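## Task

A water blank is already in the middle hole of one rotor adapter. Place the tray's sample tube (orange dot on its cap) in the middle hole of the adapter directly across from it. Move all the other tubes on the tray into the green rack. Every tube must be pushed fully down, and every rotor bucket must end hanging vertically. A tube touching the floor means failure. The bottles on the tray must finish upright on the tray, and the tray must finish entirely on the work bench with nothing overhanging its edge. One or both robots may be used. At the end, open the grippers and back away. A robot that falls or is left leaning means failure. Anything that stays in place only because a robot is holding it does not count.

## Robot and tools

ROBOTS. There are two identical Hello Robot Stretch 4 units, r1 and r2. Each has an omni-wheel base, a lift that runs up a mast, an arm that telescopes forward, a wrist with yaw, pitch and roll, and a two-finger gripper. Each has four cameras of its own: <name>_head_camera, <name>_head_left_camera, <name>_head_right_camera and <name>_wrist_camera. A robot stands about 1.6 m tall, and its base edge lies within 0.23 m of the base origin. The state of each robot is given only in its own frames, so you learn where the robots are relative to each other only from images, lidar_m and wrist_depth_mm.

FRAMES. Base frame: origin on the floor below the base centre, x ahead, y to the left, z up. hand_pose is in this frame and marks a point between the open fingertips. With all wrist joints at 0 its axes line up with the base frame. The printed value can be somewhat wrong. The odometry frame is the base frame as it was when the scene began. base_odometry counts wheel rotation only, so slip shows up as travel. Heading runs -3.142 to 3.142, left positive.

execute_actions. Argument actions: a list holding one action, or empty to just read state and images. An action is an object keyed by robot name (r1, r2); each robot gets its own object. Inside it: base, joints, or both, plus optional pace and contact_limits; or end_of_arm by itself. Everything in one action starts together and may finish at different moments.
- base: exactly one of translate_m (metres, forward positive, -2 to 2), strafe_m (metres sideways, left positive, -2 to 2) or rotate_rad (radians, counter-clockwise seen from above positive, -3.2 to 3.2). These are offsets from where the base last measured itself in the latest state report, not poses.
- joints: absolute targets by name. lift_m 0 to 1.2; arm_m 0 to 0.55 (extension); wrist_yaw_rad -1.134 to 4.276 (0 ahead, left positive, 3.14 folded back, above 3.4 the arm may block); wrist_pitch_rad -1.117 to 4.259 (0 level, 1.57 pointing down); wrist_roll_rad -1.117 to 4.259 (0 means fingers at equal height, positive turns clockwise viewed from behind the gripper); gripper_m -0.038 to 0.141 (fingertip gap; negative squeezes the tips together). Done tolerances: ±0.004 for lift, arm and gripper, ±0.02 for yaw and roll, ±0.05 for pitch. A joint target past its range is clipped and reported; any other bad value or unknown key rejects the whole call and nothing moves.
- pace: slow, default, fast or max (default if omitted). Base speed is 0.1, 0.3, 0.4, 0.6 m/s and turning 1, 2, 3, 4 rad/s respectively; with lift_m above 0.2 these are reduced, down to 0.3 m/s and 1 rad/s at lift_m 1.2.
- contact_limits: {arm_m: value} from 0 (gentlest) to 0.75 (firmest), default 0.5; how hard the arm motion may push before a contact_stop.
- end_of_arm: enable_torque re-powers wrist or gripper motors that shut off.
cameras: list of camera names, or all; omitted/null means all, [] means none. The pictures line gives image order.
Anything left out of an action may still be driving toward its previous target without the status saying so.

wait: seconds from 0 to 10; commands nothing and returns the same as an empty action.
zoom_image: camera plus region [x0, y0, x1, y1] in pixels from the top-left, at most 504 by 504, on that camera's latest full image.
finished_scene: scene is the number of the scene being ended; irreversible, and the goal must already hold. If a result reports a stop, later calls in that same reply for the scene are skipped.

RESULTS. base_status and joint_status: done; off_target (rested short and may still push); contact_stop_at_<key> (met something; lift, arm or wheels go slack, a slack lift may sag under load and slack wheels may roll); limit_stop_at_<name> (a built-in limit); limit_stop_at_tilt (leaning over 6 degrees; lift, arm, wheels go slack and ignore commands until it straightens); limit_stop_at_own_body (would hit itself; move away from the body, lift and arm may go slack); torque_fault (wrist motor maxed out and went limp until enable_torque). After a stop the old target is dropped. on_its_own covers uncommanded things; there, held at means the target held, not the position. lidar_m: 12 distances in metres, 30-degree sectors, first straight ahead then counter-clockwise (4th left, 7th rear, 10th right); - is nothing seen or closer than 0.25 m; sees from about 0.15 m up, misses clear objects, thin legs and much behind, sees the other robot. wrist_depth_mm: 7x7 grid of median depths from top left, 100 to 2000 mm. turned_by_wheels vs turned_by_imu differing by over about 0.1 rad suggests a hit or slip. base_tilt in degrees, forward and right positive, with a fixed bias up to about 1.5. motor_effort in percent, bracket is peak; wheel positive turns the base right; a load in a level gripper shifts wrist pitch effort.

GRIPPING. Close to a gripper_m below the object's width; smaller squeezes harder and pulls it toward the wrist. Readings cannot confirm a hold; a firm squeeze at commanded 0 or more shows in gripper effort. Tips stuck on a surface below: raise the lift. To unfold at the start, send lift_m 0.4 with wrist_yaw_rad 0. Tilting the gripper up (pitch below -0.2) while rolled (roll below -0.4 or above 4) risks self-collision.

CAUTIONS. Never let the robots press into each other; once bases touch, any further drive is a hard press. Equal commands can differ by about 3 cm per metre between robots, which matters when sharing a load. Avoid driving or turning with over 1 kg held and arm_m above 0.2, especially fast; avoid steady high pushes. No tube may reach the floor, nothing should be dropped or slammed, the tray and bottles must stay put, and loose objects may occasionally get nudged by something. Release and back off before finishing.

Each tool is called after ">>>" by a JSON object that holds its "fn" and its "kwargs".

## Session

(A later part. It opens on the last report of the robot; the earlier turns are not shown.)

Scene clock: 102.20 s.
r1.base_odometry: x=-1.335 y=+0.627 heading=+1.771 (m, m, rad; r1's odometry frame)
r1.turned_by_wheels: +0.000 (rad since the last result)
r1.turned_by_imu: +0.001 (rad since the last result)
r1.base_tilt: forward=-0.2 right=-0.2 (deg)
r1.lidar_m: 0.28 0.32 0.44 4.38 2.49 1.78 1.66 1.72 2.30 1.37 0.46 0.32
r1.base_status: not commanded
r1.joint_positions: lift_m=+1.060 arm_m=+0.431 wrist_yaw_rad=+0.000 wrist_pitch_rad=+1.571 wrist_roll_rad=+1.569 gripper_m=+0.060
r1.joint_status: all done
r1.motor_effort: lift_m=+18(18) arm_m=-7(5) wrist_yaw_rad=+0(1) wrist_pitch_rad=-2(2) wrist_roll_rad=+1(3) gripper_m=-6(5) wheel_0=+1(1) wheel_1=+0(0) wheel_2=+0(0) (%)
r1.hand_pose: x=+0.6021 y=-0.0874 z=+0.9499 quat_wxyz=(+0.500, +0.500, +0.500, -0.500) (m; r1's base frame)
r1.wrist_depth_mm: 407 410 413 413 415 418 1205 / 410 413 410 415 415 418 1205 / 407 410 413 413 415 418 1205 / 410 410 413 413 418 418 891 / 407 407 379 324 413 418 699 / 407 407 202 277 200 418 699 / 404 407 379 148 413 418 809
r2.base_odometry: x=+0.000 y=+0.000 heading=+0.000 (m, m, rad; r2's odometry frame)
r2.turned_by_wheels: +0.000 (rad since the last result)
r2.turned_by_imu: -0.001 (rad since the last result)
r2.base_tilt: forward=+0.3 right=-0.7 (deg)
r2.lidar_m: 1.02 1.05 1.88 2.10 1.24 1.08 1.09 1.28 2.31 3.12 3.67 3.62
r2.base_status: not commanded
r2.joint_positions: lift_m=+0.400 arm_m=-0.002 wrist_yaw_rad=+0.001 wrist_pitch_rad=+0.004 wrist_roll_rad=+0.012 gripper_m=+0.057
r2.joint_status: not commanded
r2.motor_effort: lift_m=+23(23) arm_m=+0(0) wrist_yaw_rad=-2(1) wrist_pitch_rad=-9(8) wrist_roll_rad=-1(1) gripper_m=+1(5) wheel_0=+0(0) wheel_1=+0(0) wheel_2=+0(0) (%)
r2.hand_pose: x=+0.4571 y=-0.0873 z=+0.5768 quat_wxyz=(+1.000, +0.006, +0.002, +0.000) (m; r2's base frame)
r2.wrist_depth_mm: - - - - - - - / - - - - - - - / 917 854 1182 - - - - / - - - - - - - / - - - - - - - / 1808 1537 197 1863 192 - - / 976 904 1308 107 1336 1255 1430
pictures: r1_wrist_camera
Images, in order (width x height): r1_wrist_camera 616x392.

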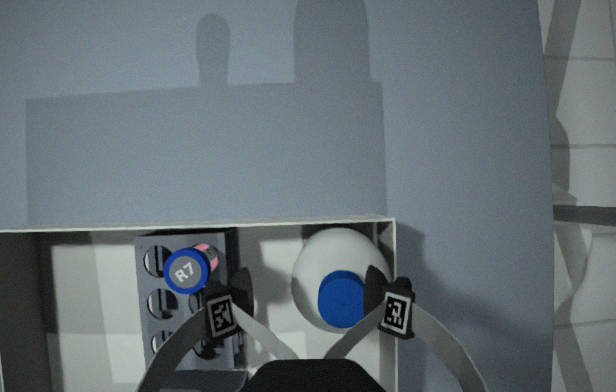

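>>> {"fn": "execute_actions", "kwargs": {"actions": [{"r1":{"joints":{"lift_m":1.15}}}], "cameras": []}}

>>> {"fn": "execute_actions", "kwargs": {"actions": [{"r1":{"base":{"strafe_m":0.005},"joints":{"arm_m":0.521}}}], "cameras": []}}

>>> {"fn": "execute_actions", "kwargs": {"actions": [{"r1":{"joints":{"lift_m":1.03}}}], "cameras": ["r1_wrist_camera"]}}

Scene clock: 108.90 s.
r1.base_odometry: x=-1.335 y=+0.627 heading=+1.771 (m, m, rad; r1's odometry frame)
r1.turned_by_wheels: +0.000 (rad since the last result)
r1.turned_by_imu: +0.001 (rad since the last result)
r1.base_tilt: forward=-0.1 right=-0.1 (deg)
r1.lidar_m: 0.29 0.31 0.41 4.38 2.46 1.78 1.69 1.71 2.28 1.37 0.43 0.32
r1.base_status: not commanded
r1.joint_positions: lift_m=+1.150 arm_m=+0.431 wrist_yaw_rad=+0.000 wrist_pitch_rad=+1.570 wrist_roll_rad=+1.569 gripper_m=+0.060
r1.joint_status: all done
r1.motor_effort: lift_m=+22(23) arm_m=-7(7) wrist_yaw_rad=+1(1) wrist_pitch_rad=+0(2) wrist_roll_rad=+1(1) gripper_m=-4(1) wheel_0=+1(1) wheel_1=+0(0) wheel_2=+0(0) (%)
r1.hand_pose: x=+0.6022 y=-0.0874 z=+1.0395 quat_wxyz=(+0.500, +0.500, +0.500, -0.500) (m; r1's base frame)
r1.wrist_depth_mm: 500 500 504 508 504 508 1281 / 500 500 504 504 508 512 1308 / 500 500 500 504 508 512 1308 / 500 500 500 504 504 508 1308 / 496 496 439 397 504 504 1060 / 480 496 202 500 203 508 1308 / 473 496 439 150 508 508 1308
r2.base_odometry: x=+0.000 y=+0.000 heading=+0.000 (m, m, rad; r2's odometry frame)
r2.turned_by_wheels: +0.000 (rad since the last result)
r2.turned_by_imu: +0.000 (rad since the last result)
r2.base_tilt: forward=+0.1 right=-0.5 (deg)
r2.lidar_m: 1.02 1.05 1.88 2.13 1.25 1.08 1.08 1.30 2.31 3.11 3.66 3.62
r2.base_status: not commanded
r2.joint_positions: lift_m=+0.400 arm_m=-0.002 wrist_yaw_rad=+0.001 wrist_pitch_rad=+0.004 wrist_roll_rad=+0.012 gripper_m=+0.057
r2.joint_status: not commanded
r2.motor_effort: lift_m=+23(23) arm_m=+0(0) wrist_yaw_rad=-3(1) wrist_pitch_rad=-8(9) wrist_roll_rad=+1(1) gripper_m=-2(3) wheel_0=+0(0) wheel_1=+0(0) wheel_2=+0(0) (%)
r2.hand_pose: x=+0.4571 y=-0.0873 z=+0.5768 quat_wxyz=(+1.000, +0.006, +0.002, +0.000) (m; r2's base frame)
r2.wrist_depth_mm: - - - - - - - / - - - - - - - / 931 842 1182 - - - - / - - - - - - - / - - - - - - - / 1708 1537 198 1921 191 - - / 976 891 1308 107 1366 1255 1397
pictures: none
No camera images: the call's "cameras" was empty. Leave "cameras" out to get every camera's image.

Scene clock: 110.13 s.
r1.base_odometry: x=-1.340 y=+0.626 heading=+1.771 (m, m, rad; r1's odometry frame)
r1.turned_by_wheels: +0.000 (rad since the last result)
r1.turned_by_imu: +0.000 (rad since the last result)
r1.base_tilt: forward=-0.2 right=-0.1 (deg)
r1.lidar_m: 0.29 0.31 0.41 4.38 2.49 1.75 1.69 1.71 2.29 1.36 0.45 0.30
r1.base_status: done
r1.joint_positions: lift_m=+1.150 arm_m=+0.520 wrist_yaw_rad=+0.000 wrist_pitch_rad=+1.570 wrist_roll_rad=+1.569 gripper_m=+0.060
r1.joint_status: all done
r1.motor_effort: lift_m=+23(23) arm_m=+7(10) wrist_yaw_rad=+0(1) wrist_pitch_rad=+0(0) wrist_roll_rad=+2(1) gripper_m=-4(5) wheel_0=+0(5) wheel_1=+1(4) wheel_2=-1(1) (%)
r1.hand_pose: x=+0.6910 y=-0.0874 z=+1.0395 quat_wxyz=(+0.501, +0.500, +0.500, -0.499) (m; r1's base frame)
r1.wrist_depth_mm: 496 500 500 504 508 512 512 / 500 500 504 504 508 508 508 / 500 500 504 504 504 508 512 / 500 500 500 504 508 508 508 / 500 496 500 496 382 508 512 / 496 500 202 469 202 512 512 / 500 477 500 149 504 508 508
r2.base_odometry: x=+0.000 y=+0.000 heading=+0.000 (m, m, rad; r2's odometry frame)
r2.turned_by_wheels: +0.000 (rad since the last result)
r2.turned_by_imu: +0.000 (rad since the last result)
r2.base_tilt: forward=+0.0 right=-0.6 (deg)
r2.lidar_m: 1.03 1.04 1.86 2.12 1.22 1.09 1.08 1.29 2.30 3.13 3.67 3.62
r2.base_status: not commanded
r2.joint_positions: lift_m=+0.400 arm_m=-0.002 wrist_yaw_rad=+0.001 wrist_pitch_rad=+0.004 wrist_roll_rad=+0.012 gripper_m=+0.057
r2.joint_status: not commanded
r2.motor_effort: lift_m=+23(23) arm_m=+0(0) wrist_yaw_rad=-2(4) wrist_pitch_rad=-9(10) wrist_roll_rad=-1(4) gripper_m=-3(3) wheel_0=+0(0) wheel_1=+0(0) wheel_2=+0(0) (%)
r2.hand_pose: x=+0.4571 y=-0.0873 z=+0.5768 quat_wxyz=(+1.000, +0.006, +0.002, +0.000) (m; r2's base frame)
r2.wrist_depth_mm: - - - - - - - / - - - - - - - / 931 854 1205 - - - - / - - - - - - - / - - - - - - - / 1756 1576 197 1921 193 - - / 946 904 1336 107 1366 1255 1430
pictures: none
No camera images: the call's "cameras" was empty. Leave "cameras" out to get every camera's image.

Scene clock: 111.67 s.
r1.base_odometry: x=-1.340 y=+0.626 heading=+1.771 (m, m, rad; r1's odometry frame)
r1.turned_by_wheels: +0.000 (rad since the last result)
r1.turned_by_imu: +0.000 (rad since the last result)
r1.base_tilt: forward=-0.1 right=-0.2 (deg)
r1.lidar_m: 0.29 0.32 0.43 4.38 2.48 1.78 1.65 1.70 2.29 1.39 0.46 0.31
r1.base_status: not commanded
r1.joint_positions: lift_m=+1.030 arm_m=+0.520 wrist_yaw_rad=+0.000 wrist_pitch_rad=+1.570 wrist_roll_rad=+1.569 gripper_m=+0.060
r1.joint_status: all done
r1.motor_effort: lift_m=+18(21) arm_m=+6(7) wrist_yaw_rad=+0(0) wrist_pitch_rad=+0(0) wrist_roll_rad=+1(3) gripper_m=-6(1) wheel_0=+0(0) wheel_1=+1(1) wheel_2=-1(1) (%)
r1.hand_pose: x=+0.6910 y=-0.0874 z=+0.9199 quat_wxyz=(+0.501, +0.500, +0.500, -0.499) (m; r1's base frame)
r1.wrist_depth_mm: 377 382 382 384 384 387 389 / 382 379 382 384 384 387 389 / 377 379 382 384 384 387 387 / 379 382 382 384 384 384 389 / 343 377 379 322 382 246 387 / 379 377 202 322 202 240 389 / 377 377 364 149 382 349 387
r2.base_odometry: x=+0.000 y=+0.000 heading=+0.000 (m, m, rad; r2's odometry frame)
r2.turned_by_wheels: +0.000 (rad since the last result)
r2.turned_by_imu: +0.000 (rad since the last result)
r2.base_tilt: forward=+0.1 right=-0.7 (deg)
r2.lidar_m: 1.03 1.04 1.86 2.11 1.24 1.07 1.07 1.27 2.33 3.12 3.66 3.60
r2.base_status: not commanded
r2.joint_positions: lift_m=+0.400 arm_m=-0.002 wrist_yaw_rad=+0.001 wrist_pitch_rad=+0.004 wrist_roll_rad=+0.012 gripper_m=+0.057
r2.joint_status: not commanded
r2.motor_effort: lift_m=+23(23) arm_m=+0(0) wrist_yaw_rad=-3(1) wrist_pitch_rad=-8(8) wrist_roll_rad=-1(0) gripper_m=+5(5) wheel_0=+0(0) wheel_1=+0(0) wheel_2=+0(0) (%)
r2.hand_pose: x=+0.4571 y=-0.0873 z=+0.5768 quat_wxyz=(+1.000, +0.006, +0.002, +0.000) (m; r2's base frame)
r2.wrist_depth_mm: - - - - - - - / - - - - - - - / 931 842 1182 - - - - / - - - - - - - / - - - - - - - / 1808 1499 197 1983 192 - - / 976 904 1308 107 1366 1281 1430
pictures: r1_wrist_camera
Images, in order (width x height): r1_wrist_camera 616x392.

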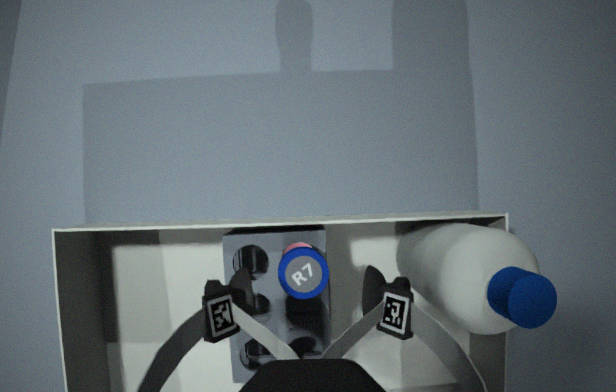

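>>> {"fn": "execute_actions", "kwargs": {"actions": [{"r1":{"joints":{"lift_m":0.965,"arm_m":0.524}}}], "cameras": []}}

>>> {"fn": "execute_actions", "kwargs": {"actions": [{"r1":{"joints":{"gripper_m":0.02}}}], "cameras": []}}

>>> {"fn": "execute_actions", "kwargs": {"actions": [{"r1":{"joints":{"lift_m":1.2}}}], "cameras": []}}

>>> {"fn": "execute_actions", "kwargs": {"actions": [{"r1":{"base":{"strafe_m":0.6},"joints":{"wrist_roll_rad":0,"arm_m":0.45}}}], "cameras": ["r1_wrist_camera"]}}

Scene clock: 126.10 s.
r1.base_odometry: x=-1.340 y=+0.626 heading=+1.771 (m, m, rad; r1's odometry frame)
r1.turned_by_wheels: +0.000 (rad since the last result)
r1.turned_by_imu: +0.001 (rad since the last result)
r1.base_tilt: forward=-0.2 right=-0.2 (deg)
r1.lidar_m: 0.29 0.33 0.41 4.37 2.49 1.80 1.67 1.71 2.29 1.38 0.44 0.31
r1.base_status: not commanded
r1.joint_positions: lift_m=+0.965 arm_m=+0.523 wrist_yaw_rad=+0.000 wrist_pitch_rad=+1.570 wrist_roll_rad=+1.569 gripper_m=+0.060
r1.joint_status: all done
r1.motor_effort: lift_m=+18(18) arm_m=+7(6) wrist_yaw_rad=+0(0) wrist_pitch_rad=+0(1) wrist_roll_rad=+1(1) gripper_m=-2(0) wheel_0=+0(0) wheel_1=+1(1) wheel_2=-1(1) (%)
r1.hand_pose: x=+0.6940 y=-0.0874 z=+0.8549 quat_wxyz=(+0.501, +0.500, +0.500, -0.499) (m; r1's base frame)
r1.wrist_depth_mm: 314 317 315 317 319 320 322 / 315 315 317 317 319 320 324 / 315 315 315 319 319 320 320 / 314 315 317 319 320 320 322 / 300 312 277 255 317 234 186 / 296 312 202 195 202 195 174 / 291 312 271 149 317 193 -
r2.base_odometry: x=+0.000 y=+0.000 heading=+0.000 (m, m, rad; r2's odometry frame)
r2.turned_by_wheels: +0.000 (rad since the last result)
r2.turned_by_imu: +0.000 (rad since the last result)
r2.base_tilt: forward=+0.4 right=-0.5 (deg)
r2.lidar_m: 1.03 1.04 1.89 2.11 1.25 1.09 1.09 1.29 2.30 3.11 3.67 3.60
r2.base_status: not commanded
r2.joint_positions: lift_m=+0.400 arm_m=-0.002 wrist_yaw_rad=+0.001 wrist_pitch_rad=+0.004 wrist_roll_rad=+0.012 gripper_m=+0.057
r2.joint_status: not commanded
r2.motor_effort: lift_m=+23(23) arm_m=+0(0) wrist_yaw_rad=-4(2) wrist_pitch_rad=-8(9) wrist_roll_rad=+0(1) gripper_m=+1(0) wheel_0=+0(0) wheel_1=+0(0) wheel_2=+0(0) (%)
r2.hand_pose: x=+0.4571 y=-0.0873 z=+0.5768 quat_wxyz=(+1.000, +0.006, +0.002, +0.000) (m; r2's base frame)
r2.wrist_depth_mm: - - - - - - - / - - - - - - - / 917 842 1182 - - - - / - - - - - - - / - - - - - - - / 1756 1537 198 1863 191 - - / 976 904 1336 107 1397 1255 1499
pictures: none
No camera images: the call's "cameras" was empty. Leave "cameras" out to get every camera's image.

Scene clock: 127.30 s.
r1.base_odometry: x=-1.340 y=+0.626 heading=+1.771 (m, m, rad; r1's odometry frame)
r1.turned_by_wheels: +0.000 (rad since the last result)
r1.turned_by_imu: +0.000 (rad since the last result)
r1.base_tilt: forward=-0.1 right=-0.3 (deg)
r1.lidar_m: 0.29 0.32 0.40 4.37 2.46 1.78 1.66 1.70 2.29 1.36 0.44 0.31
r1.base_status: not commanded
r1.joint_positions: lift_m=+0.965 arm_m=+0.523 wrist_yaw_rad=+0.000 wrist_pitch_rad=+1.570 wrist_roll_rad=+1.569 gripper_m=+0.020
r1.joint_status: all done
r1.motor_effort: lift_m=+18(18) arm_m=+7(7) wrist_yaw_rad=+0(0) wrist_pitch_rad=-1(1) wrist_roll_rad=+1(2) gripper_m=-4(6) wheel_0=+0(0) wheel_1=+1(1) wheel_2=-1(1) (%)
r1.hand_pose: x=+0.6940 y=-0.0874 z=+0.8549 quat_wxyz=(+0.501, +0.500, +0.500, -0.499) (m; r1's base frame)
r1.wrist_depth_mm: 314 315 317 319 320 320 322 / 314 315 317 319 320 322 322 / 315 314 317 317 320 320 322 / 314 315 317 319 320 320 320 / 300 314 277 254 317 233 185 / 294 314 210 191 195 196 175 / 291 312 255 153 317 193 -
r2.base_odometry: x=+0.000 y=+0.000 heading=+0.000 (m, m, rad; r2's odometry frame)
r2.turned_by_wheels: +0.000 (rad since the last result)
r2.turned_by_imu: +0.000 (rad since the last result)
r2.base_tilt: forward=+0.1 right=-0.5 (deg)
r2.lidar_m: 1.02 1.04 1.87 2.11 1.23 1.08 1.09 1.28 2.31 3.10 3.65 3.62
r2.base_status: not commanded
r2.joint_positions: lift_m=+0.400 arm_m=-0.002 wrist_yaw_rad=+0.001 wrist_pitch_rad=+0.004 wrist_roll_rad=+0.012 gripper_m=+0.057
r2.joint_status: not commanded
r2.motor_effort: lift_m=+23(23) arm_m=+0(0) wrist_yaw_rad=-3(1) wrist_pitch_rad=-9(9) wrist_roll_rad=-1(2) gripper_m=-5(8) wheel_0=+0(0) wheel_1=+0(0) wheel_2=+0(0) (%)
r2.hand_pose: x=+0.4571 y=-0.0873 z=+0.5768 quat_wxyz=(+1.000, +0.006, +0.002, +0.000) (m; r2's base frame)
r2.wrist_depth_mm: - - - - - - - / - - - - - - - / 931 866 1160 - - - - / - - - - - - - / - - - - - - - / 1756 1537 198 1921 192 - - / 960 904 1336 107 1397 1255 1430
pictures: none
No camera images: the call's "cameras" was empty. Leave "cameras" out to get every camera's image.

Scene clock: 129.37 s.
r1.base_odometry: x=-1.340 y=+0.626 heading=+1.771 (m, m, rad; r1's odometry frame)
r1.turned_by_wheels: +0.000 (rad since the last result)
r1.turned_by_imu: +0.001 (rad since the last result)
r1.base_tilt: forward=-0.1 right=-0.2 (deg)
r1.lidar_m: 0.30 0.31 0.41 4.39 2.48 1.78 1.68 1.73 2.27 1.37 0.45 0.32
r1.base_status: not commanded
r1.joint_positions: lift_m=+1.199 arm_m=+0.523 wrist_yaw_rad=+0.000 wrist_pitch_rad=+1.570 wrist_roll_rad=+1.569 gripper_m=+0.020
r1.joint_status: all done
r1.motor_effort: lift_m=+23(24) arm_m=+7(7) wrist_yaw_rad=+0(1) wrist_pitch_rad=-1(1) wrist_roll_rad=+1(0) gripper_m=-6(7) wheel_0=+0(0) wheel_1=+1(1) wheel_2=-1(1) (%)
r1.hand_pose: x=+0.6940 y=-0.0874 z=+1.0889 quat_wxyz=(+0.501, +0.500, +0.500, -0.499) (m; r1's base frame)
r1.wrist_depth_mm: 549 549 549 554 559 559 1336 / 549 549 549 554 559 559 1336 / 549 549 554 559 554 559 1336 / 544 549 554 549 554 559 1025 / 549 549 549 544 418 559 1118 / 549 549 209 191 195 559 842 / 1308 549 544 153 554 559 946
r2.base_odometry: x=+0.000 y=+0.000 heading=+0.000 (m, m, rad; r2's odometry frame)
r2.turned_by_wheels: +0.000 (rad since the last result)
r2.turned_by_imu: +0.000 (rad since the last result)
r2.base_tilt: forward=+0.1 right=-0.7 (deg)
r2.lidar_m: 1.01 1.04 1.88 2.11 1.23 1.06 1.08 1.28 2.31 3.11 3.66 3.62
r2.base_status: not commanded
r2.joint_positions: lift_m=+0.400 arm_m=-0.002 wrist_yaw_rad=+0.001 wrist_pitch_rad=+0.004 wrist_roll_rad=+0.012 gripper_m=+0.057
r2.joint_status: not commanded
r2.motor_effort: lift_m=+23(23) arm_m=+0(0) wrist_yaw_rad=-2(2) wrist_pitch_rad=-8(9) wrist_roll_rad=-2(0) gripper_m=-3(1) wheel_0=+0(0) wheel_1=+0(0) wheel_2=+0(0) (%)
r2.hand_pose: x=+0.4571 y=-0.0873 z=+0.5768 quat_wxyz=(+1.000, +0.006, +0.002, +0.000) (m; r2's base frame)
r2.wrist_depth_mm: - - - - - - - / - - - - - - - / 931 854 1160 - - - - / - - - - - - - / - - - - - - - / 1756 1537 198 1863 191 - - / 976 891 1336 107 1366 1229 1464
pictures: none
No camera images: the call's "cameras" was empty. Leave "cameras" out to get every camera's image.

Scene clock: 132.70 s.
r1.base_odometry: x=-1.928 y=+0.507 heading=+1.771 (m, m, rad; r1's odometry frame)
r1.turned_by_wheels: +0.000 (rad since the last result)
r1.turned_by_imu: +0.000 (rad since the last result)
r1.base_tilt: forward=-0.1 right=-0.2 (deg)
r1.lidar_m: 0.27 0.30 3.95 3.78 2.54 1.78 1.70 1.74 2.33 1.34 0.42 0.27
r1.base_status: done
r1.joint_positions: lift_m=+1.199 arm_m=+0.451 wrist_yaw_rad=+0.000 wrist_pitch_rad=+1.570 wrist_roll_rad=+0.001 gripper_m=+0.020
r1.joint_status: all done
r1.motor_effort: lift_m=+23(23) arm_m=-7(7) wrist_yaw_rad=-1(0) wrist_pitch_rad=-2(1) wrist_roll_rad=-2(7) gripper_m=-7(9) wheel_0=+2(6) wheel_1=+0(8) wheel_2=-1(1) (%)
r1.hand_pose: x=+0.6222 y=-0.0874 z=+1.0889 quat_wxyz=(+0.707, +0.000, +0.707, +0.000) (m; r1's base frame)
r1.wrist_depth_mm: 1308 554 554 549 554 549 525 / 1336 544 549 554 554 554 492 / 1308 554 549 554 554 554 525 / 1308 549 549 554 554 554 512 / 1336 554 559 554 559 554 525 / 1308 554 209 191 195 554 559 / 1336 554 559 153 554 559 559
r2.base_odometry: x=+0.000 y=+0.000 heading=+0.000 (m, m, rad; r2's odometry frame)
r2.turned_by_wheels: +0.000 (rad since the last result)
r2.turned_by_imu: +0.000 (rad since the last result)
r2.base_tilt: forward=+0.0 right=-0.6 (deg)
r2.lidar_m: 1.03 1.05 1.89 2.12 1.23 1.08 1.08 1.29 2.30 3.11 3.65 3.62
r2.base_status: not commanded
r2.joint_positions: lift_m=+0.400 arm_m=-0.002 wrist_yaw_rad=+0.001 wrist_pitch_rad=+0.004 wrist_roll_rad=+0.012 gripper_m=+0.057
r2.joint_status: not commanded
r2.motor_effort: lift_m=+23(23) arm_m=+0(0) wrist_yaw_rad=-2(3) wrist_pitch_rad=-8(9) wrist_roll_rad=+0(0) gripper_m=-4(2) wheel_0=+0(0) wheel_1=+0(0) wheel_2=+0(0) (%)
r2.hand_pose: x=+0.4571 y=-0.0873 z=+0.5768 quat_wxyz=(+1.000, +0.006, +0.002, +0.000) (m; r2's base frame)
r2.wrist_depth_mm: - - - - - - - / - - - - - - - / 917 831 1160 - - - - / - - - - - - - / - - - - - - - / 1808 1576 197 1618 191 - - / 960 904 1308 107 1397 1255 1430
pictures: r1_wrist_camera
Images, in order (width x height): r1_wrist_camera 616x392.

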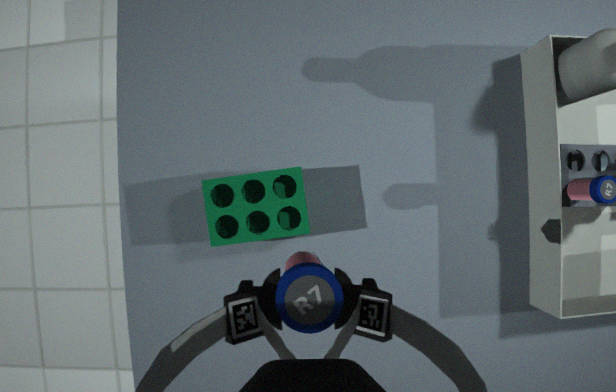

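>>> {"fn": "execute_actions", "kwargs": {"actions": [{"r1":{"base":{"strafe_m":0.109},"joints":{"arm_m":0.503,"lift_m":1.04}}}], "cameras": ["r1_wrist_camera"]}}

Scene clock: 137.97 s.
r1.base_odometry: x=-2.035 y=+0.485 heading=+1.771 (m, m, rad; r1's odometry frame)
r1.turned_by_wheels: +0.000 (rad since the last result)
r1.turned_by_imu: +0.001 (rad since the last result)
r1.base_tilt: forward=-0.1 right=-0.1 (deg)
r1.lidar_m: 0.25 1.57 3.84 3.68 2.55 1.79 1.70 1.75 2.33 1.34 0.42 0.28
r1.base_status: done
r1.joint_positions: lift_m=+1.040 arm_m=+0.502 wrist_yaw_rad=+0.000 wrist_pitch_rad=+1.570 wrist_roll_rad=+0.001 gripper_m=+0.020
r1.joint_status: all done
r1.motor_effort: lift_m=+18(21) arm_m=+7(6) wrist_yaw_rad=+0(2) wrist_pitch_rad=+0(2) wrist_roll_rad=-1(2) gripper_m=-8(4) wheel_0=+1(11) wheel_1=+0(9) wheel_2=-1(1) (%)
r1.hand_pose: x=+0.6729 y=-0.0874 z=+0.9299 quat_wxyz=(+0.707, +0.000, +0.707, +0.000) (m; r1's base frame)
r1.wrist_depth_mm: 1160 1182 392 392 392 394 394 / 1160 1160 392 394 394 394 394 / 1160 1160 392 392 394 392 394 / 1160 1138 392 394 394 394 394 / 1160 1182 394 332 334 397 397 / 1160 1160 210 190 195 394 397 / 1160 1160 394 153 397 397 397
r2.base_odometry: x=+0.000 y=+0.000 heading=+0.000 (m, m, rad; r2's odometry frame)
r2.turned_by_wheels: +0.000 (rad since the last result)
r2.turned_by_imu: +0.000 (rad since the last result)
r2.base_tilt: forward=+0.2 right=-0.6 (deg)
r2.lidar_m: 1.02 1.05 1.89 2.11 1.24 1.08 1.08 1.29 2.30 3.10 3.66 3.62
r2.base_status: not commanded
r2.joint_positions: lift_m=+0.400 arm_m=-0.002 wrist_yaw_rad=+0.001 wrist_pitch_rad=+0.004 wrist_roll_rad=+0.012 gripper_m=+0.057
r2.joint_status: not commanded
r2.motor_effort: lift_m=+23(23) arm_m=+0(0) wrist_yaw_rad=-1(3) wrist_pitch_rad=-9(9) wrist_roll_rad=+0(1) gripper_m=-4(2) wheel_0=+0(0) wheel_1=+0(0) wheel_2=+0(0) (%)
r2.hand_pose: x=+0.4571 y=-0.0873 z=+0.5768 quat_wxyz=(+1.000, +0.006, +0.002, +0.000) (m; r2's base frame)
r2.wrist_depth_mm: - - - - - - - / - - - - - - - / 946 842 1182 - - - - / - - - - - - - / - - - - - - - / 1756 1576 198 1618 191 - - / 960 891 1308 107 1366 1255 1397
pictures: r1_wrist_camera
Images, in order (width x height): r1_wrist_camera 616x392.

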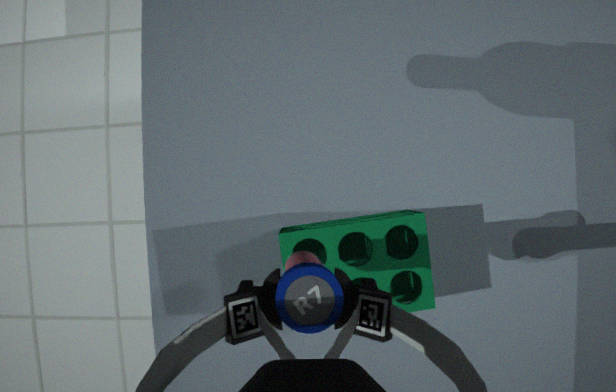

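>>> {"fn": "execute_actions", "kwargs": {"actions": [{"r1":{"base":{"strafe_m":-0.004}}}], "cameras": []}}

>>> {"fn": "execute_actions", "kwargs": {"actions": [{"r1":{"joints":{"lift_m":0.975},"pace":"slow"}}], "cameras": ["r1_wrist_camera"]}}

>>> {"fn": "execute_actions", "kwargs": {"actions": [{"r1":{"joints":{"gripper_m":0.06}}}], "cameras": []}}

>>> {"fn": "execute_actions", "kwargs": {"actions": [{"r1":{"joints":{"lift_m":1.15}}}], "cameras": ["r1_wrist_camera"]}}

Scene clock: 144.67 s.
r1.base_odometry: x=-2.031 y=+0.486 heading=+1.771 (m, m, rad; r1's odometry frame)
r1.turned_by_wheels: +0.000 (rad since the last result)
r1.turned_by_imu: +0.001 (rad since the last result)
r1.base_tilt: forward=-0.2 right=-0.1 (deg)
r1.lidar_m: 0.26 1.58 3.87 3.67 2.54 1.80 1.69 1.74 2.32 1.32 0.40 0.29
r1.base_status: done
r1.joint_positions: lift_m=+1.040 arm_m=+0.502 wrist_yaw_rad=+0.000 wrist_pitch_rad=+1.570 wrist_roll_rad=+0.001 gripper_m=+0.020
r1.joint_status: not commanded
r1.motor_effort: lift_m=+18(18) arm_m=+7(7) wrist_yaw_rad=+0(0) wrist_pitch_rad=+0(2) wrist_roll_rad=-3(2) gripper_m=-8(7) wheel_0=+2(7) wheel_1=+0(3) wheel_2=+0(1) (%)
r1.hand_pose: x=+0.6729 y=-0.0874 z=+0.9299 quat_wxyz=(+0.707, +0.000, +0.707, +0.000) (m; r1's base frame)
r1.wrist_depth_mm: 1138 1138 392 392 392 392 394 / 1160 1160 392 392 394 392 394 / 1160 1138 392 392 394 394 394 / 1160 1138 394 392 394 394 394 / 1160 1160 392 334 334 394 394 / 1160 1160 209 191 195 394 397 / 1182 1160 394 154 394 397 397
r2.base_odometry: x=+0.000 y=+0.000 heading=+0.000 (m, m, rad; r2's odometry frame)
r2.turned_by_wheels: +0.000 (rad since the last result)
r2.turned_by_imu: +0.000 (rad since the last result)
r2.base_tilt: forward=+0.1 right=-0.6 (deg)
r2.lidar_m: 1.04 1.04 1.87 2.14 1.23 1.08 1.07 1.29 2.32 3.10 3.65 3.61
r2.base_status: not commanded
r2.joint_positions: lift_m=+0.400 arm_m=-0.002 wrist_yaw_rad=+0.001 wrist_pitch_rad=+0.004 wrist_roll_rad=+0.012 gripper_m=+0.057
r2.joint_status: not commanded
r2.motor_effort: lift_m=+23(23) arm_m=+0(0) wrist_yaw_rad=-2(3) wrist_pitch_rad=-8(8) wrist_roll_rad=+1(1) gripper_m=-4(2) wheel_0=+0(0) wheel_1=+0(0) wheel_2=+0(0) (%)
r2.hand_pose: x=+0.4571 y=-0.0873 z=+0.5768 quat_wxyz=(+1.000, +0.006, +0.002, +0.000) (m; r2's base frame)
r2.wrist_depth_mm: - - - - - - - / - - - - - - - / 946 854 1160 - - - - / - - - - - - - / - - - - - - - / 1756 1576 198 1576 191 - - / 976 904 1308 107 1397 1255 1430
pictures: none
No camera images: the call's "cameras" was empty. Leave "cameras" out to get every camera's image.

Scene clock: 146.10 s.
r1.base_odometry: x=-2.031 y=+0.486 heading=+1.771 (m, m, rad; r1's odometry frame)
r1.turned_by_wheels: +0.000 (rad since the last result)
r1.turned_by_imu: +0.000 (rad since the last result)
r1.base_tilt: forward=+0.0 right=-0.2 (deg)
r1.lidar_m: 0.26 1.56 3.85 3.68 2.54 1.79 1.67 1.76 2.33 1.31 0.41 0.30
r1.base_status: not commanded
r1.joint_positions: lift_m=+0.975 arm_m=+0.502 wrist_yaw_rad=+0.000 wrist_pitch_rad=+1.570 wrist_roll_rad=+0.001 gripper_m=+0.020
r1.joint_status: all done
r1.motor_effort: lift_m=+18(18) arm_m=+7(7) wrist_yaw_rad=+1(1) wrist_pitch_rad=+1(1) wrist_roll_rad=-1(3) gripper_m=-6(10) wheel_0=+2(2) wheel_1=+1(1) wheel_2=+0(0) (%)
r1.hand_pose: x=+0.6730 y=-0.0874 z=+0.8649 quat_wxyz=(+0.707, +0.000, +0.707, +0.000) (m; r1's base frame)
r1.wrist_depth_mm: 1078 325 325 325 327 329 327 / 1098 325 327 327 327 329 327 / 1078 325 327 329 329 329 329 / 1098 327 327 329 329 327 329 / 1098 327 325 267 270 330 330 / 1098 327 209 191 195 329 330 / 1098 329 327 153 329 330 330
r2.base_odometry: x=+0.000 y=+0.000 heading=+0.000 (m, m, rad; r2's odometry frame)
r2.turned_by_wheels: +0.000 (rad since the last result)
r2.turned_by_imu: +0.000 (rad since the last result)
r2.base_tilt: forward=+0.2 right=-0.7 (deg)
r2.lidar_m: 1.03 1.05 1.87 2.12 1.25 1.08 1.08 1.28 2.32 3.10 3.65 3.61
r2.base_status: not commanded
r2.joint_positions: lift_m=+0.400 arm_m=-0.002 wrist_yaw_rad=+0.001 wrist_pitch_rad=+0.004 wrist_roll_rad=+0.012 gripper_m=+0.057
r2.joint_status: not commanded
r2.motor_effort: lift_m=+23(23) arm_m=+0(0) wrist_yaw_rad=-1(3) wrist_pitch_rad=-9(8) wrist_roll_rad=+1(2) gripper_m=-4(2) wheel_0=+0(0) wheel_1=+0(0) wheel_2=+0(0) (%)
r2.hand_pose: x=+0.4571 y=-0.0873 z=+0.5768 quat_wxyz=(+1.000, +0.006, +0.002, +0.000) (m; r2's base frame)
r2.wrist_depth_mm: - - - - - - - / - - - - - - - / 931 842 1160 - - - - / - - - - - - - / - - - - - - - / 1808 1576 198 1618 191 - - / 960 904 1336 107 1366 1255 1430
pictures: r1_wrist_camera
Images, in order (width x height): r1_wrist_camera 616x392.

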